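# Swap the odd-colored relay for a matching spare

## Task

In the panel of six relays (small transparent boxes with a colored button on top), find the one whose button color differs from the other five, pull it out and drop it in the black parts tray. Then take from the rack the spare whose button color matches the other five and press it fully down into the empty socket (it gives no click). The spare must match its neighbors: button on the same side as theirs, top flush with theirs, upright. It fails if any other relay ends up partly lifted or tilted, if the result holds only because the robot is still holding or pressing it, or if anything the robot is touching at the end sinks more than about a fingernail's width once released. Nothing may be knocked or placed off the table.

## Robot and tools

Robot: a single six-joint arm (waist, shoulder, elbow, forearm roll, wrist pitch, wrist roll) carrying a two-finger parallel gripper. There is only one arm, so every pose is one list of numbers, never a list per arm.

Frame: the scene frame has its origin on the table surface straight below the arm base, +z up, +y to the left when facing along +x. All positions are in metres, absolute, in this frame. The base may sit slightly tilted. The reported hand position can be a little off, more when reaching far.

Gripper axes: fingers point along the gripper's +z, and close along its y axis. end_effector_position is the point midway between the pads when closed; closed fingertips extend about 19 mm past it (6 mm when fully open). Closing moves the tips about 13 mm farther from the wrist, so leave that clearance above surfaces. A flat block protrudes roughly 9 cm toward the gripper's +x and rotates with it; keep it clear of neighboring relays and the rack.

A row is 10 numbers: x, y, z, qw, qx, qy, qz, position, force_limit, speed. The first three are the absolute target for the pinch point (metres); the next four are the absolute orientation quaternion, w first. The last three are finger commands, each in [-1, 1]: position +1 = fully open (85 mm), about -0.8 = pads touching, -1 = close until blocked. force_limit sets pad force (on a 40 mm object roughly 20 N at -1, 128 N at 0, 235 N at +1; thin objects get less). speed sets finger speed (about 20, 85, 150 mm/s at -1, 0, +1); faster closing adds a few newtons. Repeat the wanted quaternion in every row rather than copying a drifted reported one.

execute_actions(actions): a list of actions; each action is a table of up to 15 rows, one row per 1/30 s step, the last row held if fewer. An empty list just returns state and images. Each step the command is clipped to within 70 mm and 16 degrees of the current measured pose, so a distant target needs several actions. An action is rejected if its target lies more than 0.6 m from the gripper along any gripper axis; if the first action fails that check or any action is malformed, nothing runs.

move(target, speed, blocking): one row as target; the gripper travels in a straight line to it. speed is in m/s, 0.002 to 0.5 (default 0.25), turning up to twice that in rad/s; paths last 0.5 to 10 s. It does not avoid obstacles and pushes harder the faster it goes and the deeper the target lies past a contact. Finger values are applied at the start. The result adds a move: line (done, off_target, moving, held, fault) plus limits such as paced (pose clipped) or held (steps blocked by a check; the arm may then surge). With blocking=false you get control after 0.5 s; use wait or stop before issuing other motion.

wait(seconds): 0 to 10, holds the last command and returns state. stop(): brakes a running move (fingers continue). zoom_image(camera, region): region [x0, y0, x1, y1] in pixels, at most 504x504, camera one of cam_head_left, cam_head_right, cam_high, cam_low (504x504) or cam_wrist (616x616 fisheye). read_manual(section) returns licence text only. finished_scene(scene) ends the current scene by its number, irreversibly; the relays must already be stable without the robot.

Results: pose, velocities, joint positions, Hand target (where the controller is currently driving), object_status (0 moving, 1 blocked while opening, 2 blocked while closing = gripping, 3 reached command or pads met), and position_measured in counts (3 open, ~78 = 60 mm, 130 = 40 mm, 180 = 20 mm, 230 pads together). A 'pose unreachable' line means the clearance check altered or blocked the command. Step readings list positions, with HELD on clipped steps.

Gripping: send -1 and keep it, then confirm status 2. Fingers stay put until the position number changes by at least 0.01; only then do new force or speed values apply. To soften a grip, open first. Except at force_limit -1, the fingers re-close if the object slips.

Suggested order: locate the odd relay with cameras/zoom; approach from above, fingers down; grip and lift it straight up slowly so neighbors are not dragged; place it in the tray. Pick the matching spare from the rack, note which side its button must face, align it over the socket, lower slowly and press down gently until its top is flush with the neighbors. Release, back straight up, and check with zoom that it stays level and upright and no neighbor moved.

Avoid: drops, fast impacts, hard pushes, anything leaving the table. Joint load limits (N m): waist 57, shoulder 57, elbow 47.5, forearm roll 25.6, wrist pitch 18, wrist roll 18; exceeding one triggers a torque fault (arm backs off, pauses 10 s, rest of the call skipped). Holding loads heats motors: MOTOR HOT at 65 °C, brakes at 80 °C. Occasional external tugs on held parts may occur.

Each tool is called after "Emit:" by a JSON object that holds its "fn" and its "kwargs".

## Session

Emit:
{"fn": "execute_actions", "kwargs": {"actions": []}}

Scene clock: 0.00 s.
end_effector_position=(+0.5737, -0.1757, +0.1191) position_measured=3 object_status=3 end_effector_quat_wxyz=(-0.004, +0.986, -0.079, -0.144) end_effector_velocity=(-0.000, -0.000, -0.000) end_effector_angular_velocity=(+0.001, -0.000, -0.001)
Joint positions: [-0.557 -0.892 -1.378  0.911 -1.138  1.788]
Joint velocities: [-0.    -0.001 -0.     0.001 -0.001  0.   ]
Hand target: +0.574, -0.176, +0.119; -0.004, +0.986, -0.079, -0.144

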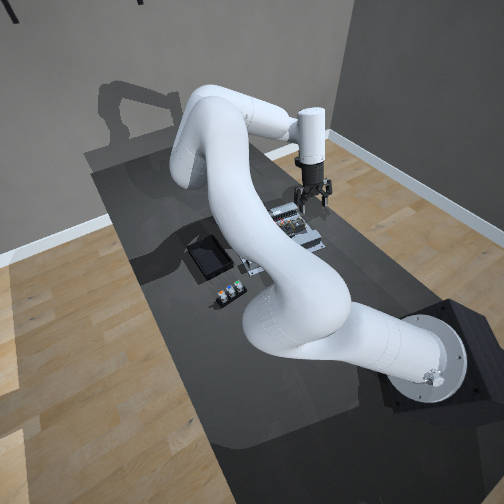

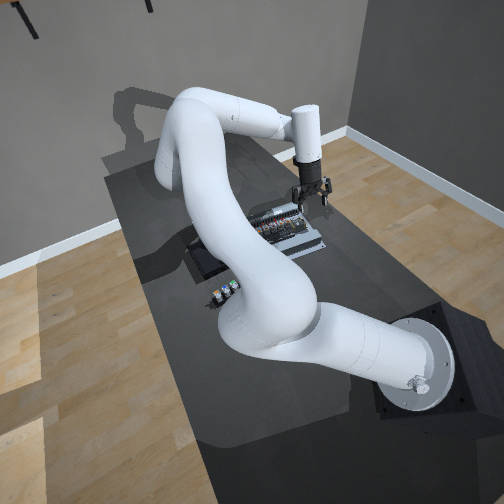

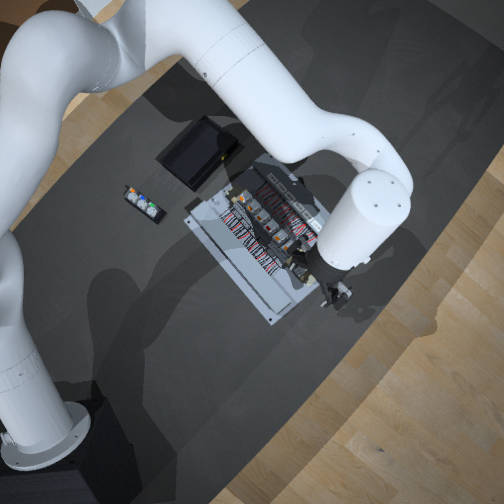

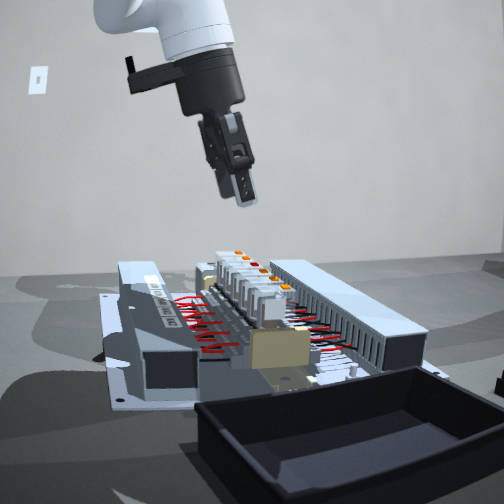

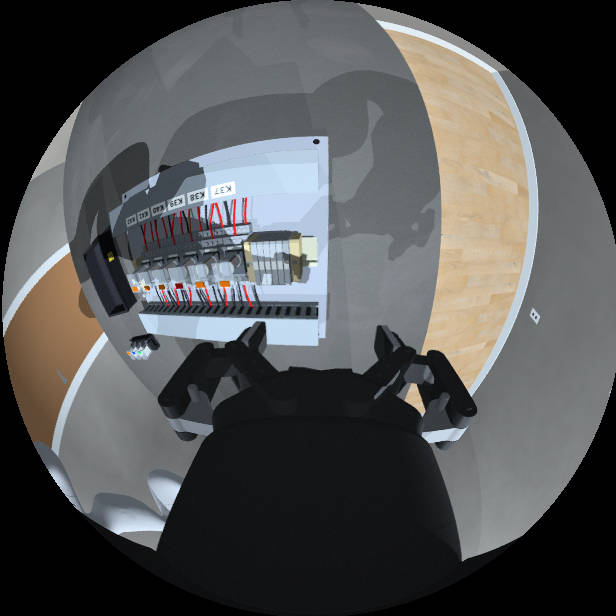

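Emit:
{"fn": "move", "kwargs": {"target": [0.6,-0.08,0.2,0,0.7071,0.7071,0,1,-0.5,0]}}

Scene clock: 6.70 s.
end_effector_position=(+0.5995, -0.0800, +0.2002) position_measured=3 object_status=3 end_effector_quat_wxyz=(+0.000, +0.708, +0.707, -0.001) end_effector_velocity=(+0.000, -0.000, +0.001) end_effector_angular_velocity=(+0.001, -0.003, +0.005)
Joint positions: [-0.66  -0.545 -1.051  1.139 -1.163 -0.079]
Joint velocities: [-0.002 -0.     0.001  0.002 -0.002 -0.008]
Hand target: +0.600, -0.080, +0.200; +0.000, +0.707, +0.707, -0.001
Off the commanded pose: 0.001 m, 0 deg.
move: done

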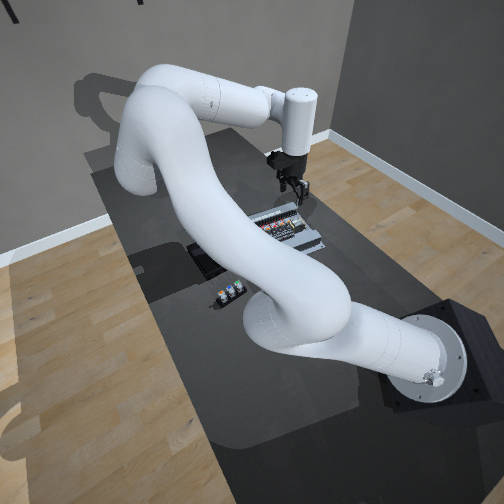

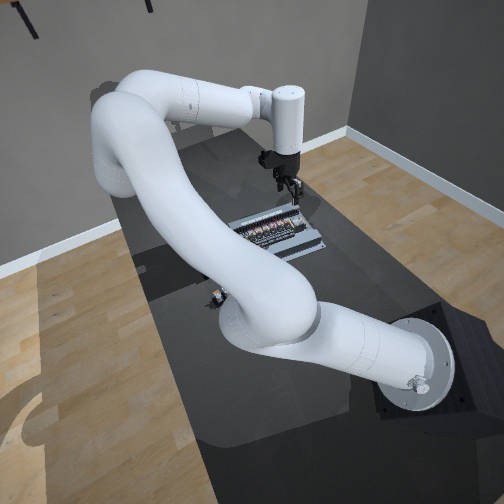

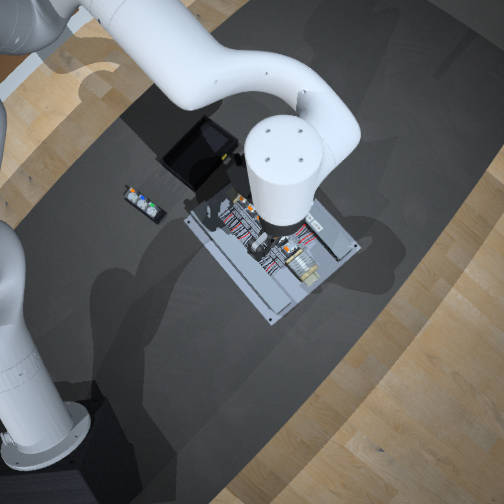

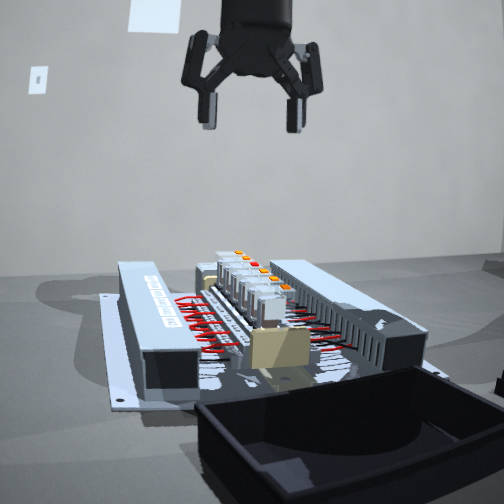

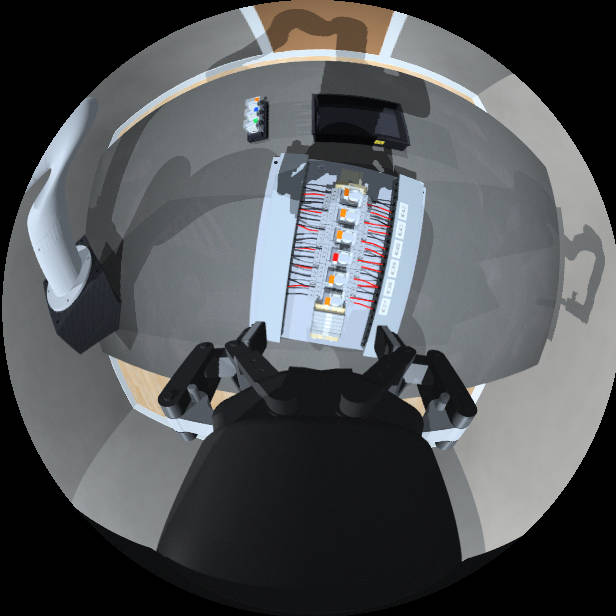

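Emit:
{"fn": "move", "kwargs": {"target": [0.628,-0.04,0.105,0,0.7604,0.6494,0,0.2,-0.5,0]}}

Emit:
{"fn": "zoom_image", "kwargs": {"camera": "cam_wrist", "region": [220,180,420,380]}}

Scene clock: 10.40 s.
end_effector_position=(+0.6281, -0.0400, +0.1052) position_measured=104 object_status=3 end_effector_quat_wxyz=(-0.000, +0.760, +0.649, +0.000) end_effector_velocity=(+0.000, +0.001, -0.002) end_effector_angular_velocity=(-0.001, +0.001, -0.001)
Joint positions: [-0.462 -0.546 -1.025  1.312 -1.067  0.083]
Joint velocities: [0.004 0.    0.    0.002 0.002 0.002]
Hand target: +0.628, -0.040, +0.105; -0.000, +0.761, +0.649, +0.000
Off the commanded pose: 0.000 m, 0 deg.
move: done

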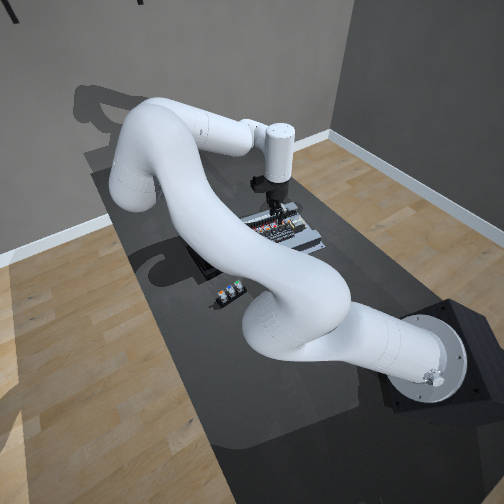

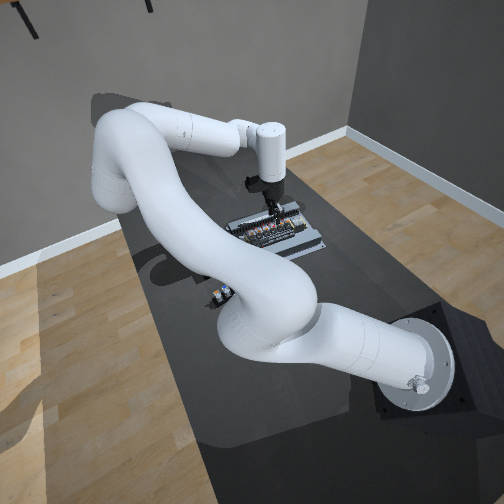

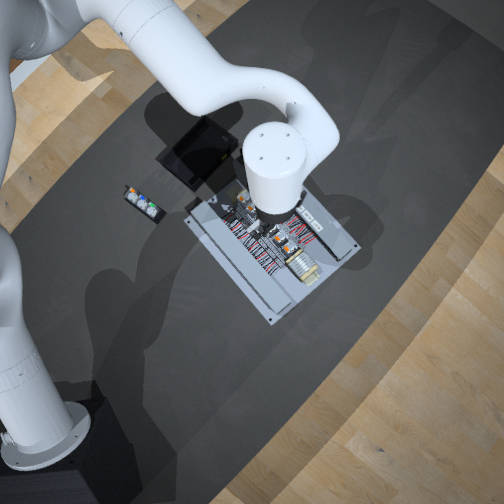

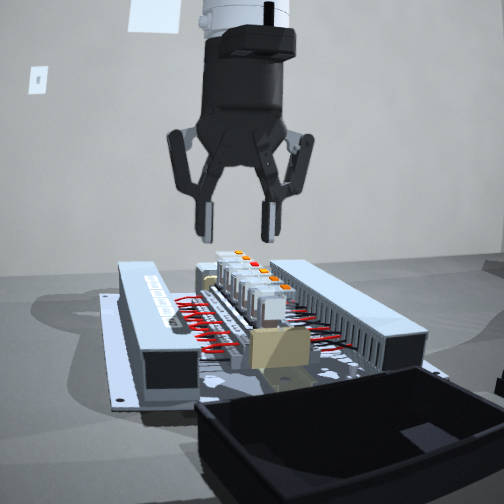

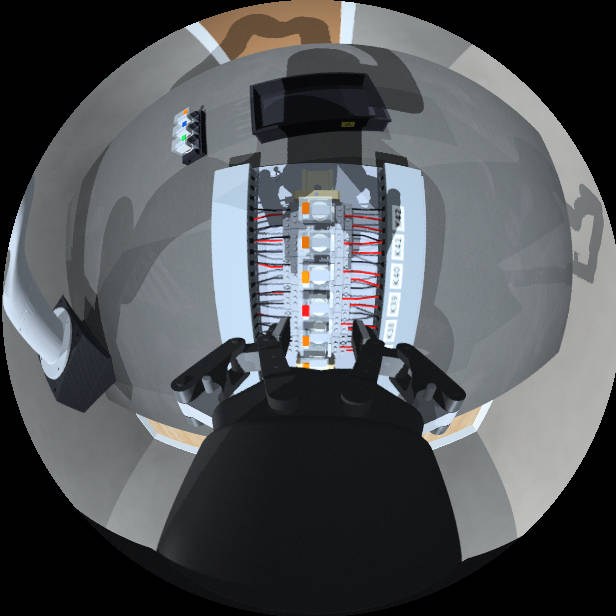

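Region (220, 180, 420, 380) of cam_wrist's 616x616 image, scaled by 2.520, with more detail than that image has.

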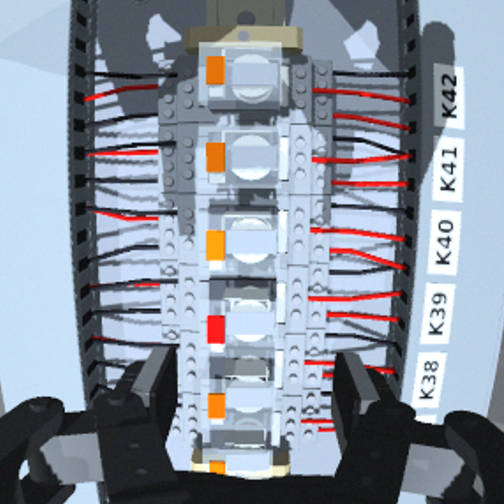

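Emit:
{"fn": "move", "kwargs": {"target": [0.6255,-0.0285,0.09,0,0.7518,0.6593,0,0.2,-0.5,0], "speed": 0.05}}

Emit:
{"fn": "zoom_image", "kwargs": {"camera": "cam_wrist", "region": [220,180,420,380]}}

Emit:
{"fn": "zoom_image", "kwargs": {"camera": "cam_low", "region": [170,190,330,350]}}

Scene clock: 14.77 s.
end_effector_position=(+0.6255, -0.0286, +0.0901) position_measured=104 object_status=3 end_effector_quat_wxyz=(-0.000, +0.752, +0.659, +0.000) end_effector_velocity=(-0.000, +0.001, -0.001) end_effector_angular_velocity=(+0.000, +0.000, +0.002)
Joint positions: [-0.429 -0.533 -1.     1.345 -1.049  0.047]
Joint velocities: [ 0.002  0.     0.001  0.002  0.001 -0.003]
Hand target: +0.626, -0.028, +0.090; -0.000, +0.752, +0.659, +0.000
Off the commanded pose: 0.000 m, 0 deg.
move: done

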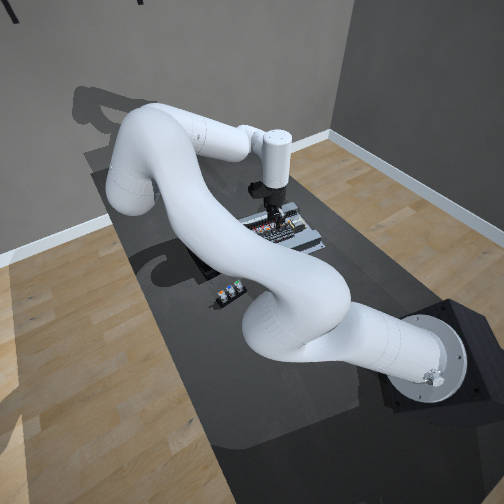

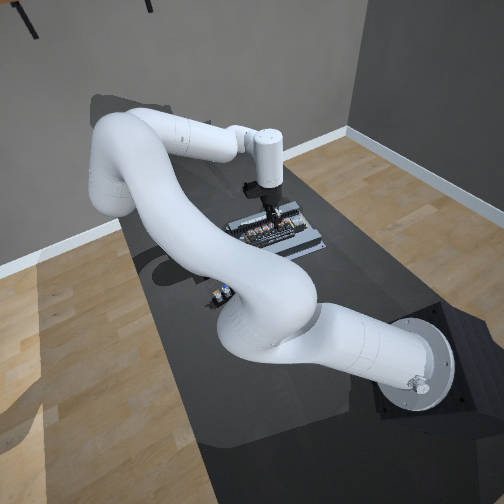

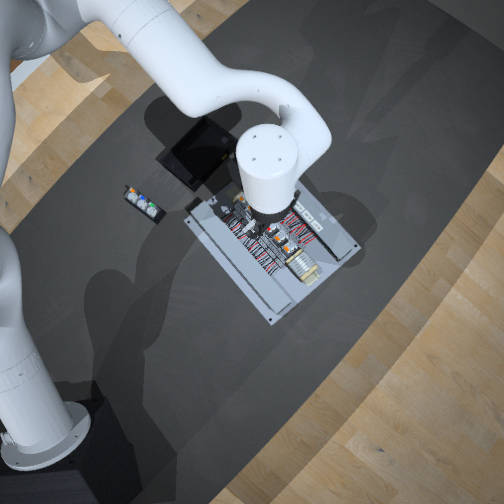

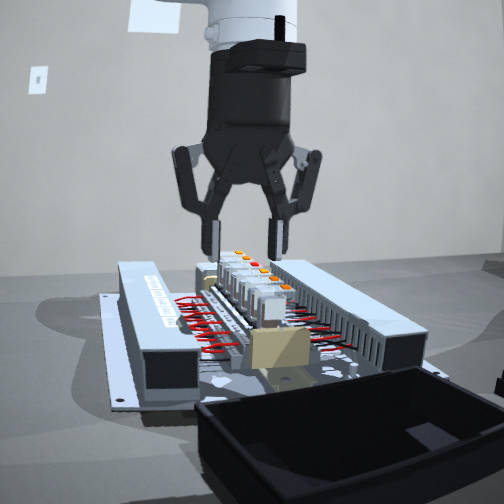

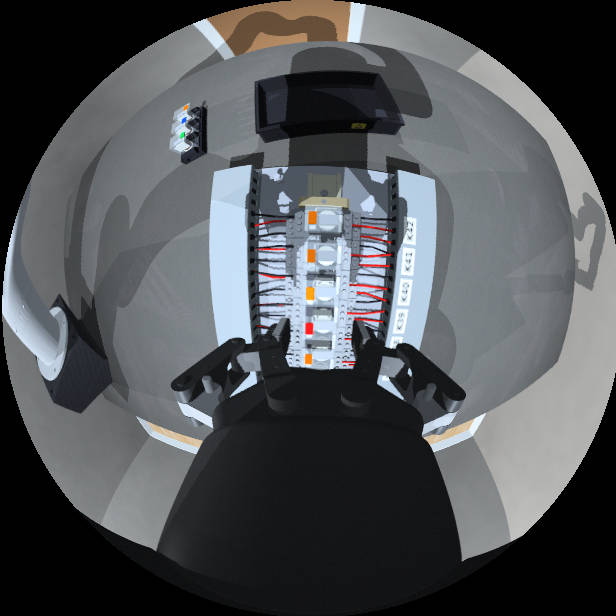

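Region (220, 180, 420, 380) of cam_wrist's 616x616 image, scaled by 2.520, with more detail than that image has.

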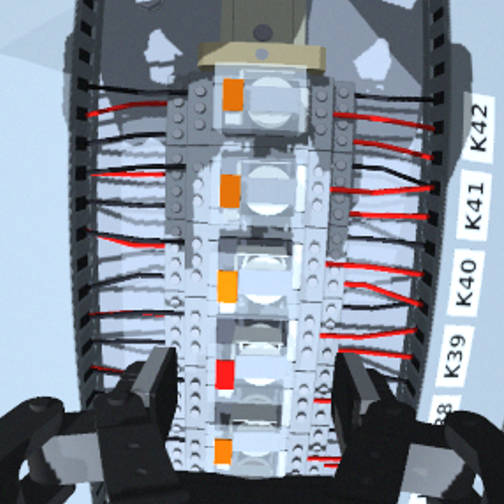

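Region (170, 190, 330, 350) of cam_low's 504x504 image, scaled by 3.150, with more detail than that image has.

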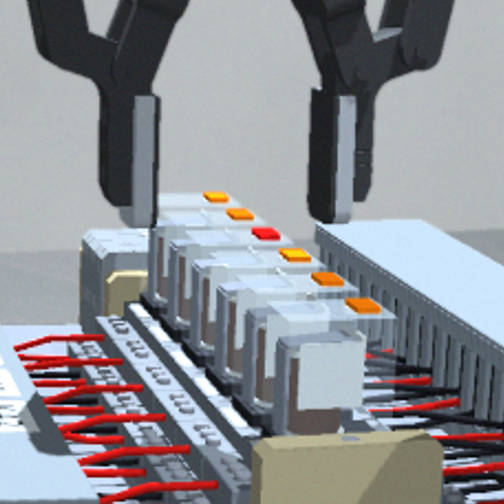

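Emit:
{"fn": "move", "kwargs": {"target": [0.6246,-0.0283,0.068,0,0.7518,0.6593,0,-0.05,-0.5,0], "speed": 0.03}}

Emit:
{"fn": "move", "kwargs": {"target": [0.6246,-0.0283,0.068,0,0.7518,0.6593,0,-1,-0.6,-1]}}

Emit:
{"fn": "move", "kwargs": {"target": [0.6246,-0.0283,0.085,0,0.7518,0.6593,0,-1,-0.6,-1], "speed": 0.01}}

Emit:
{"fn": "zoom_image", "kwargs": {"camera": "cam_wrist", "region": [220,180,420,380]}}

Emit:
{"fn": "zoom_image", "kwargs": {"camera": "cam_low", "region": [170,190,330,350]}}

Scene clock: 19.77 s.
end_effector_position=(+0.6247, -0.0283, +0.0681) position_measured=135 object_status=3 end_effector_quat_wxyz=(-0.000, +0.752, +0.659, +0.000) end_effector_velocity=(-0.000, -0.000, -0.001) end_effector_angular_velocity=(-0.000, +0.000, -0.000)
Joint positions: [-0.394 -0.556 -1.001  1.388 -1.029  0.025]
Joint velocities: [ 0.001 -0.001 -0.     0.001  0.001 -0.001]
Hand target: +0.625, -0.028, +0.068; -0.000, +0.752, +0.659, +0.000
Off the commanded pose: 0.000 m, 0 deg.
move: done

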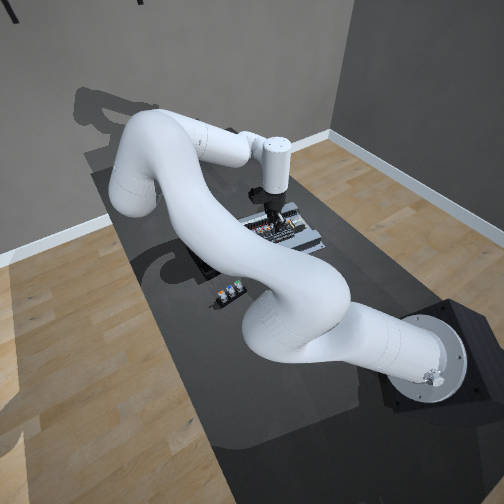

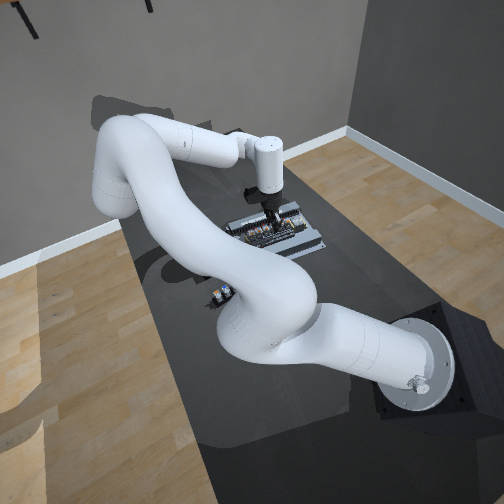

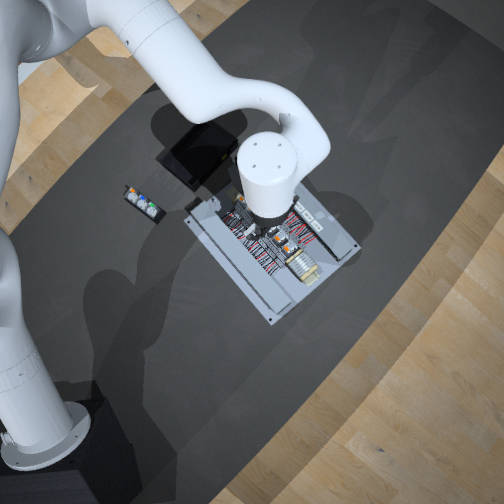

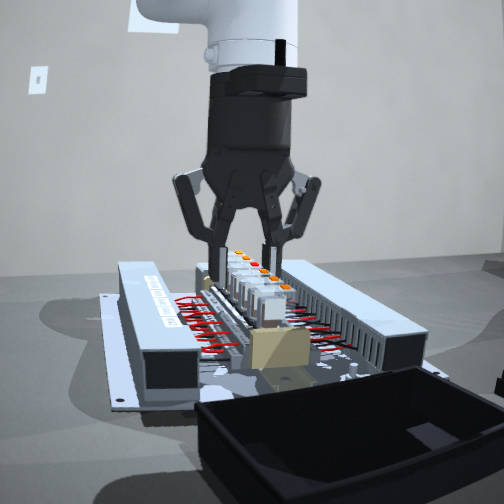

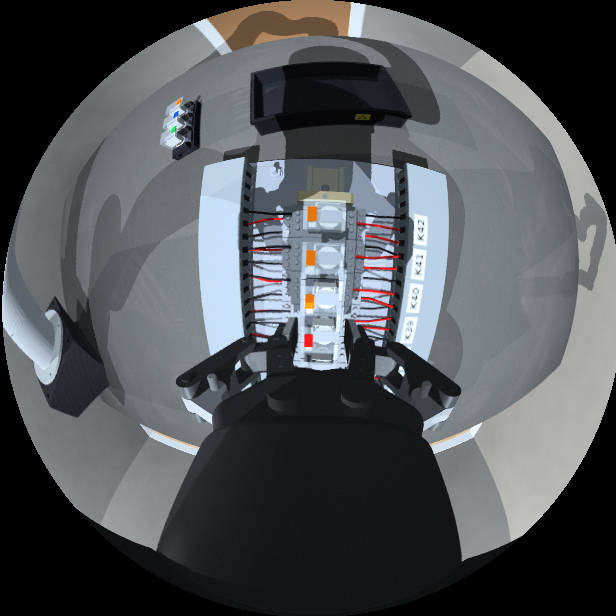

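Scene clock: 20.60 s.
end_effector_position=(+0.6240, -0.0283, +0.0680) position_measured=163 object_status=0 end_effector_quat_wxyz=(-0.000, +0.752, +0.659, -0.000) end_effector_velocity=(+0.001, -0.000, +0.000) end_effector_angular_velocity=(-0.001, -0.002, +0.001)
Joint positions: [-0.394 -0.556 -1.     1.388 -1.03   0.025]
Joint velocities: [-0.    -0.    -0.001  0.001  0.    -0.   ]
Hand target: +0.625, -0.028, +0.068; -0.000, +0.752, +0.659, -0.000
Off the commanded pose: 0.001 m, 0 deg.
move: done

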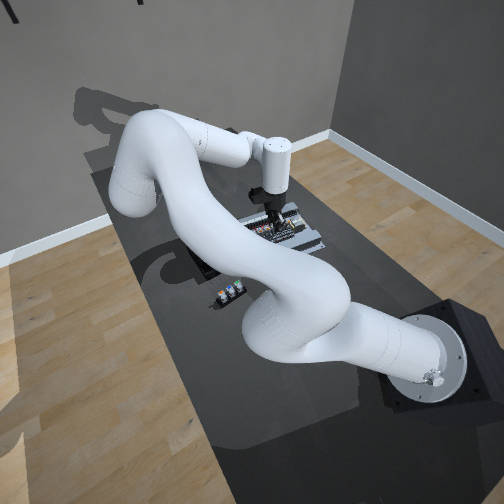

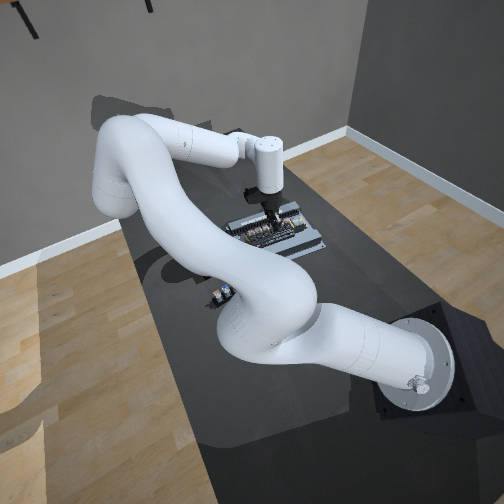

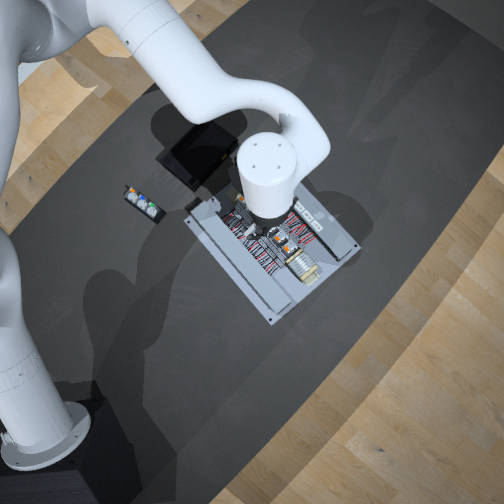

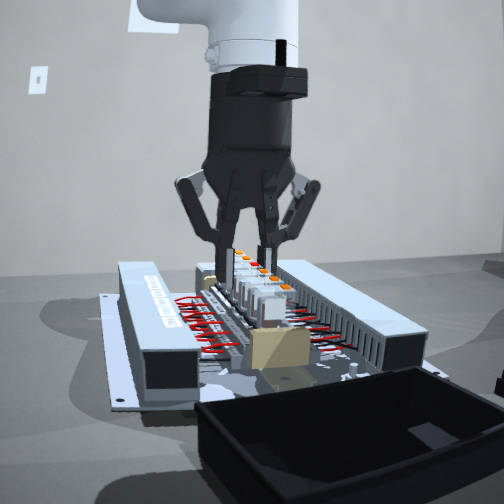

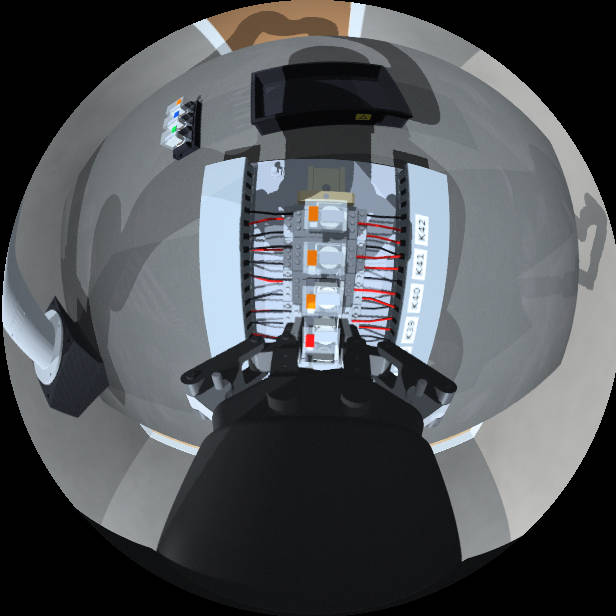

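Scene clock: 22.53 s.
end_effector_position=(+0.6246, -0.0283, +0.0850) position_measured=164 object_status=2 end_effector_quat_wxyz=(+0.000, +0.752, +0.659, -0.000) end_effector_velocity=(-0.001, +0.001, -0.000) end_effector_angular_velocity=(+0.001, +0.002, +0.000)
Joint positions: [-0.421 -0.537 -0.997  1.356 -1.044  0.041]
Joint velocities: [ 0.001  0.001  0.001 -0.001 -0.     0.001]
Hand target: +0.625, -0.028, +0.085; +0.000, +0.752, +0.659, -0.000
Off the commanded pose: 0.000 m, 0 deg.
move: done

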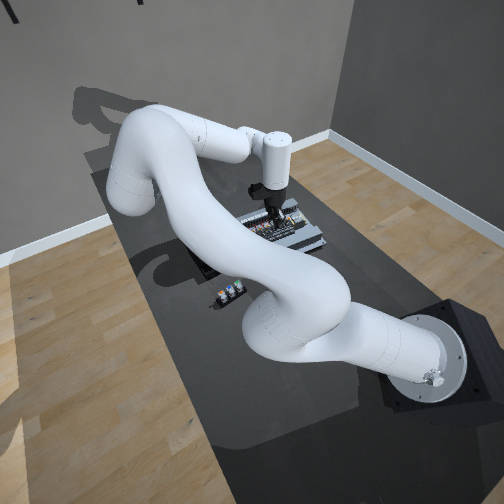

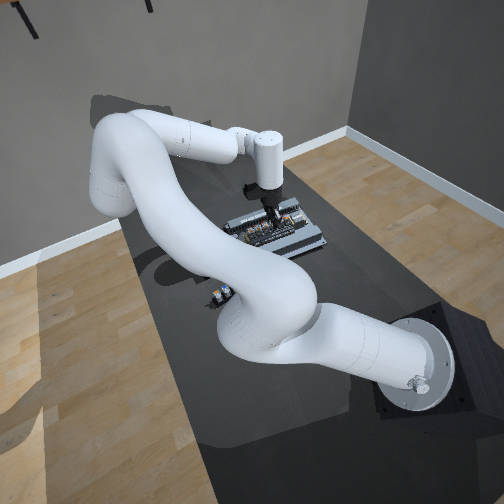

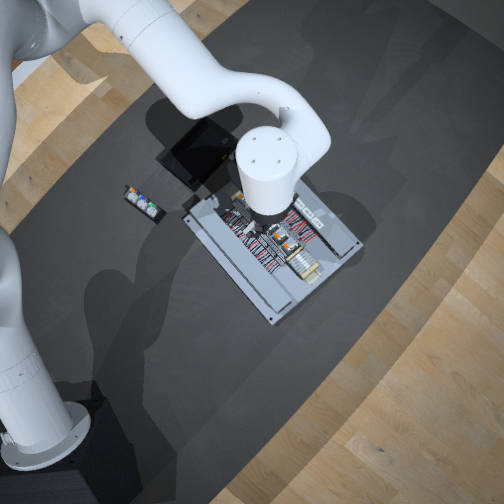

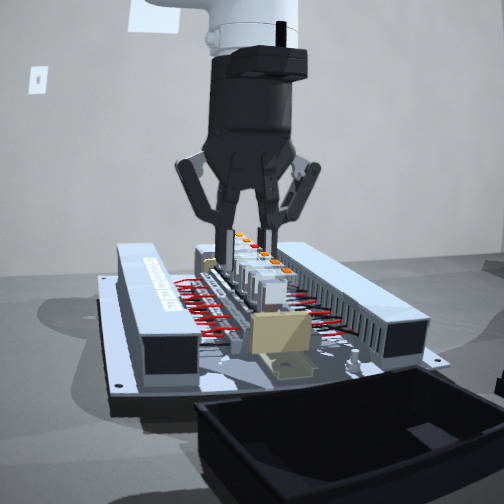

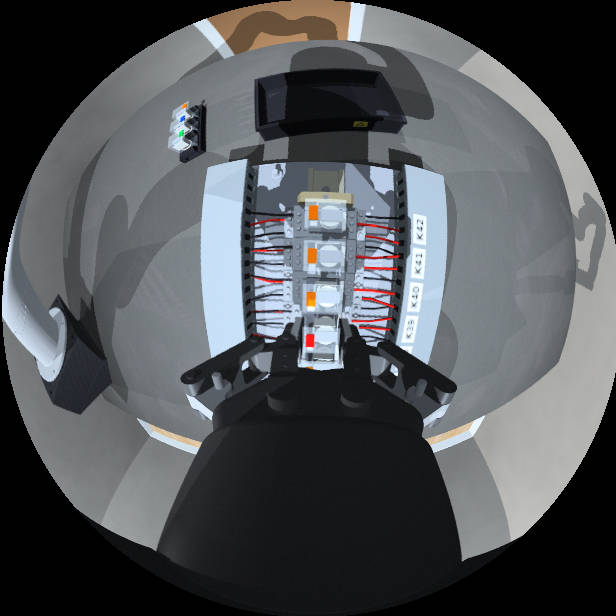

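Region (220, 180, 420, 380) of cam_wrist's 616x616 image, scaled by 2.520, with more detail than that image has.

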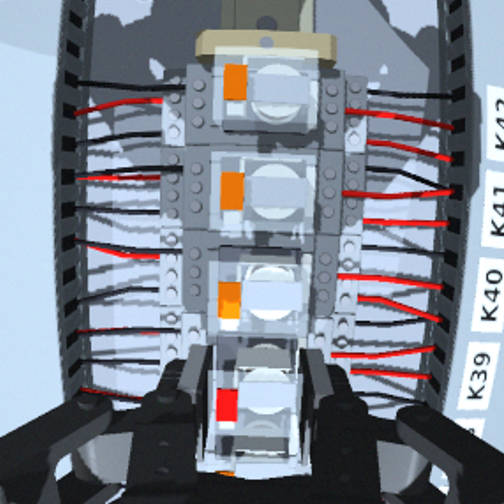

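Region (170, 190, 330, 350) of cam_low's 504x504 image, scaled by 3.150, with more detail than that image has.

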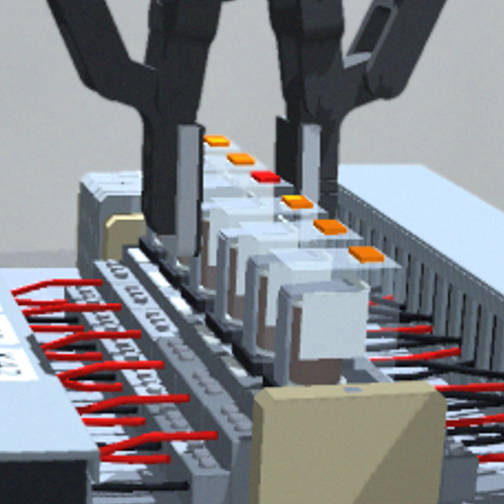

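Emit:
{"fn": "move", "kwargs": {"target": [0.6243,-0.0283,0.0685,0,0.7518,0.6593,0,-0.98,0,-1], "speed": 0.01}}

Emit:
{"fn": "execute_actions", "kwargs": {"actions": [[[0.6243,-0.0283,0.09,0,0.7518,0.6593,0,-0.98,0,-1]],[[0.6243,-0.0283,0.09,0,0.7518,0.6593,0,-0.98,0,-1]]]}}

Emit:
{"fn": "zoom_image", "kwargs": {"camera": "cam_low", "region": [170,190,330,350]}}

Scene clock: 27.87 s.
end_effector_position=(+0.6244, -0.0283, +0.0688) position_measured=166 object_status=2 end_effector_quat_wxyz=(+0.000, +0.752, +0.659, +0.000) end_effector_velocity=(-0.001, -0.000, -0.001) end_effector_angular_velocity=(-0.000, +0.001, -0.000)
Joint positions: [-0.395 -0.555 -0.999  1.387 -1.03   0.025]
Joint velocities: [ 0.001 -0.001  0.     0.     0.001 -0.001]
Hand target: +0.624, -0.028, +0.068; -0.000, +0.752, +0.659, +0.000
Off the commanded pose: 0.000 m, 0 deg.
move: done

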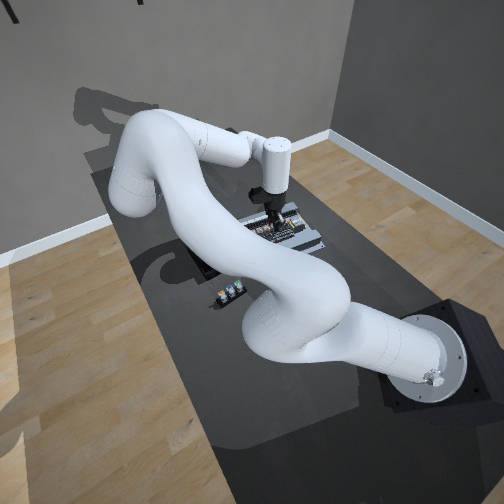

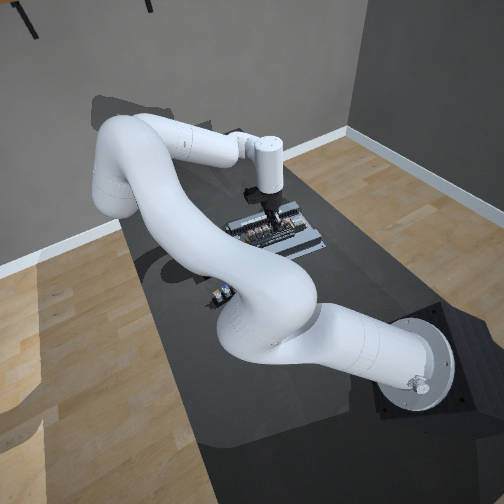

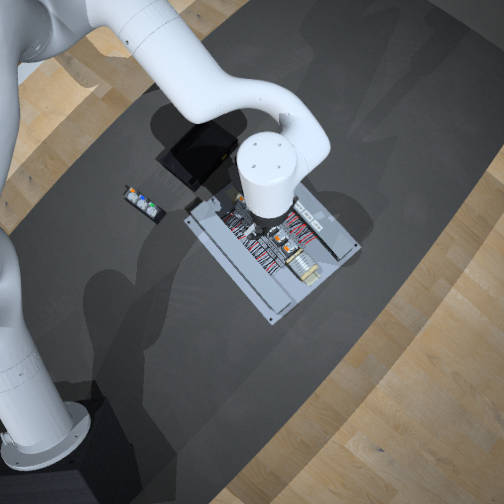

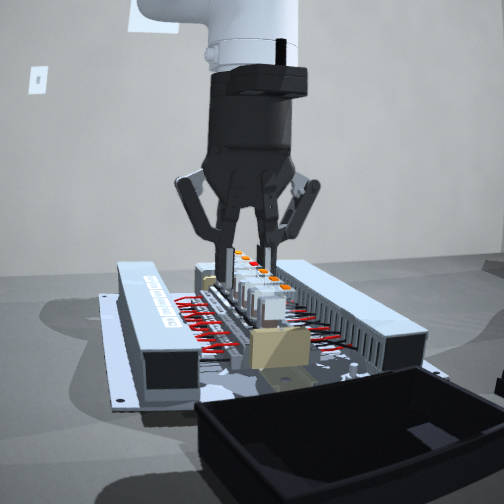

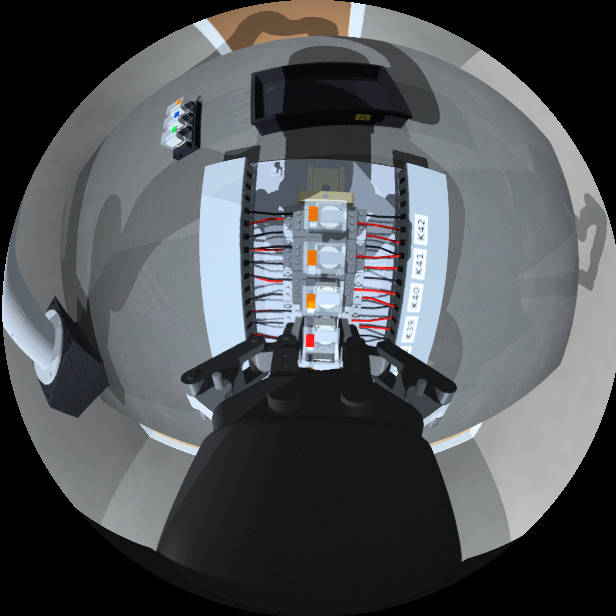

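Scene clock: 28.87 s.
end_effector_position=(+0.6243, -0.0283, +0.0900) position_measured=166 object_status=2 end_effector_quat_wxyz=(+0.000, +0.752, +0.659, +0.000) end_effector_velocity=(+0.000, +0.000, +0.000) end_effector_angular_velocity=(+0.001, -0.001, -0.000)
Joint positions: [-0.43  -0.532 -0.996  1.346 -1.049  0.045]
Joint velocities: [-0.001 -0.    -0.     0.    -0.001  0.   ]
Hand target: +0.624, -0.028, +0.090; +0.000, +0.752, +0.659, +0.000
Off the commanded pose: 0.000 m, 0 deg.
Step readings (end_effector_position; steps 1 to 15: 1st action; 16 to 30: 2nd action):
0: (+0.6244, -0.0283, +0.0688)
1: (+0.6244, -0.0283, +0.0689)
2: (+0.6242, -0.0282, +0.0704)
4: (+0.6247, -0.0288, +0.0820)
8: (+0.6256, -0.0286, +0.0902)
15: (+0.6244, -0.0283, +0.0900)
16: (+0.6243, -0.0283, +0.0900)
17: (+0.6243, -0.0283, +0.0900)
19: (+0.6243, -0.0283, +0.0900)
23: (+0.6243, -0.0283, +0.0900)
30: end_effector_position above

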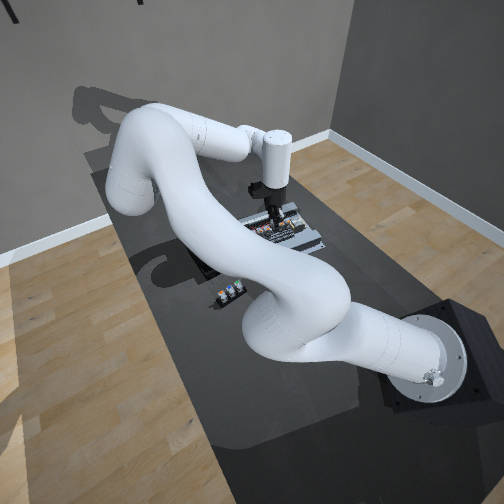

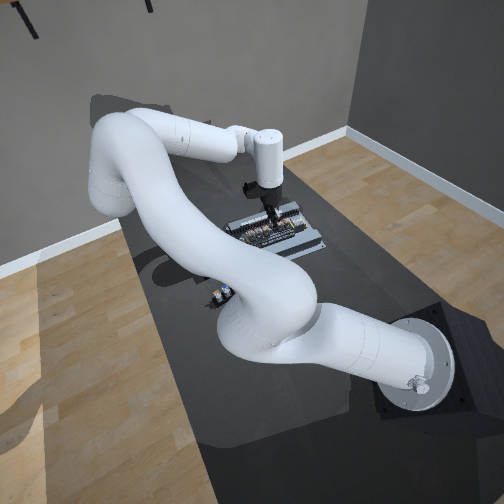

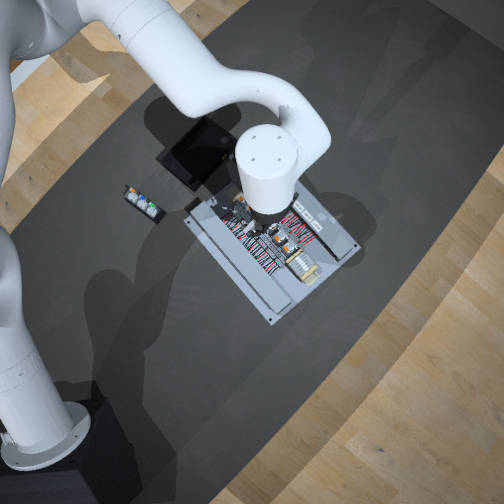

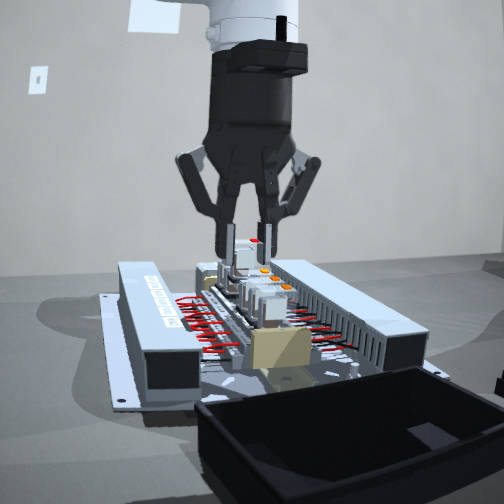

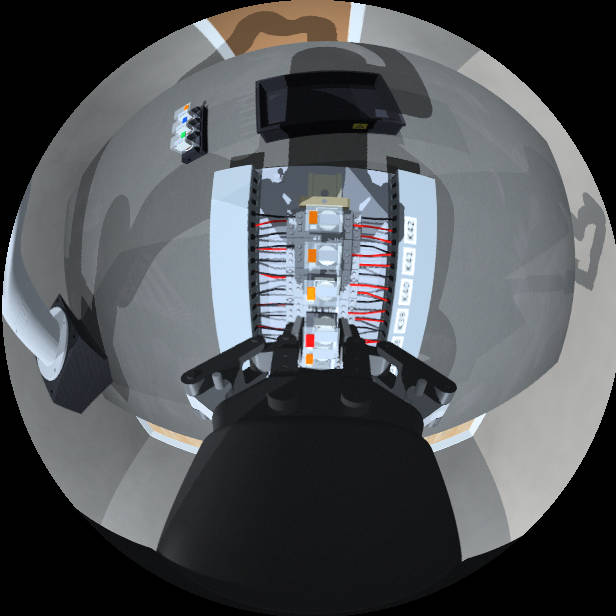

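Region (170, 190, 330, 350) of cam_low's 504x504 image, scaled by 3.150, with more detail than that image has.

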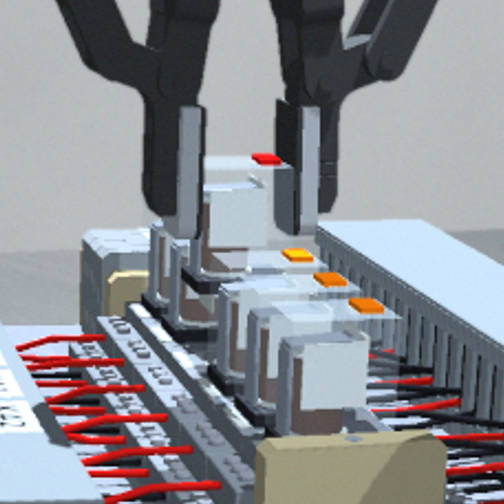

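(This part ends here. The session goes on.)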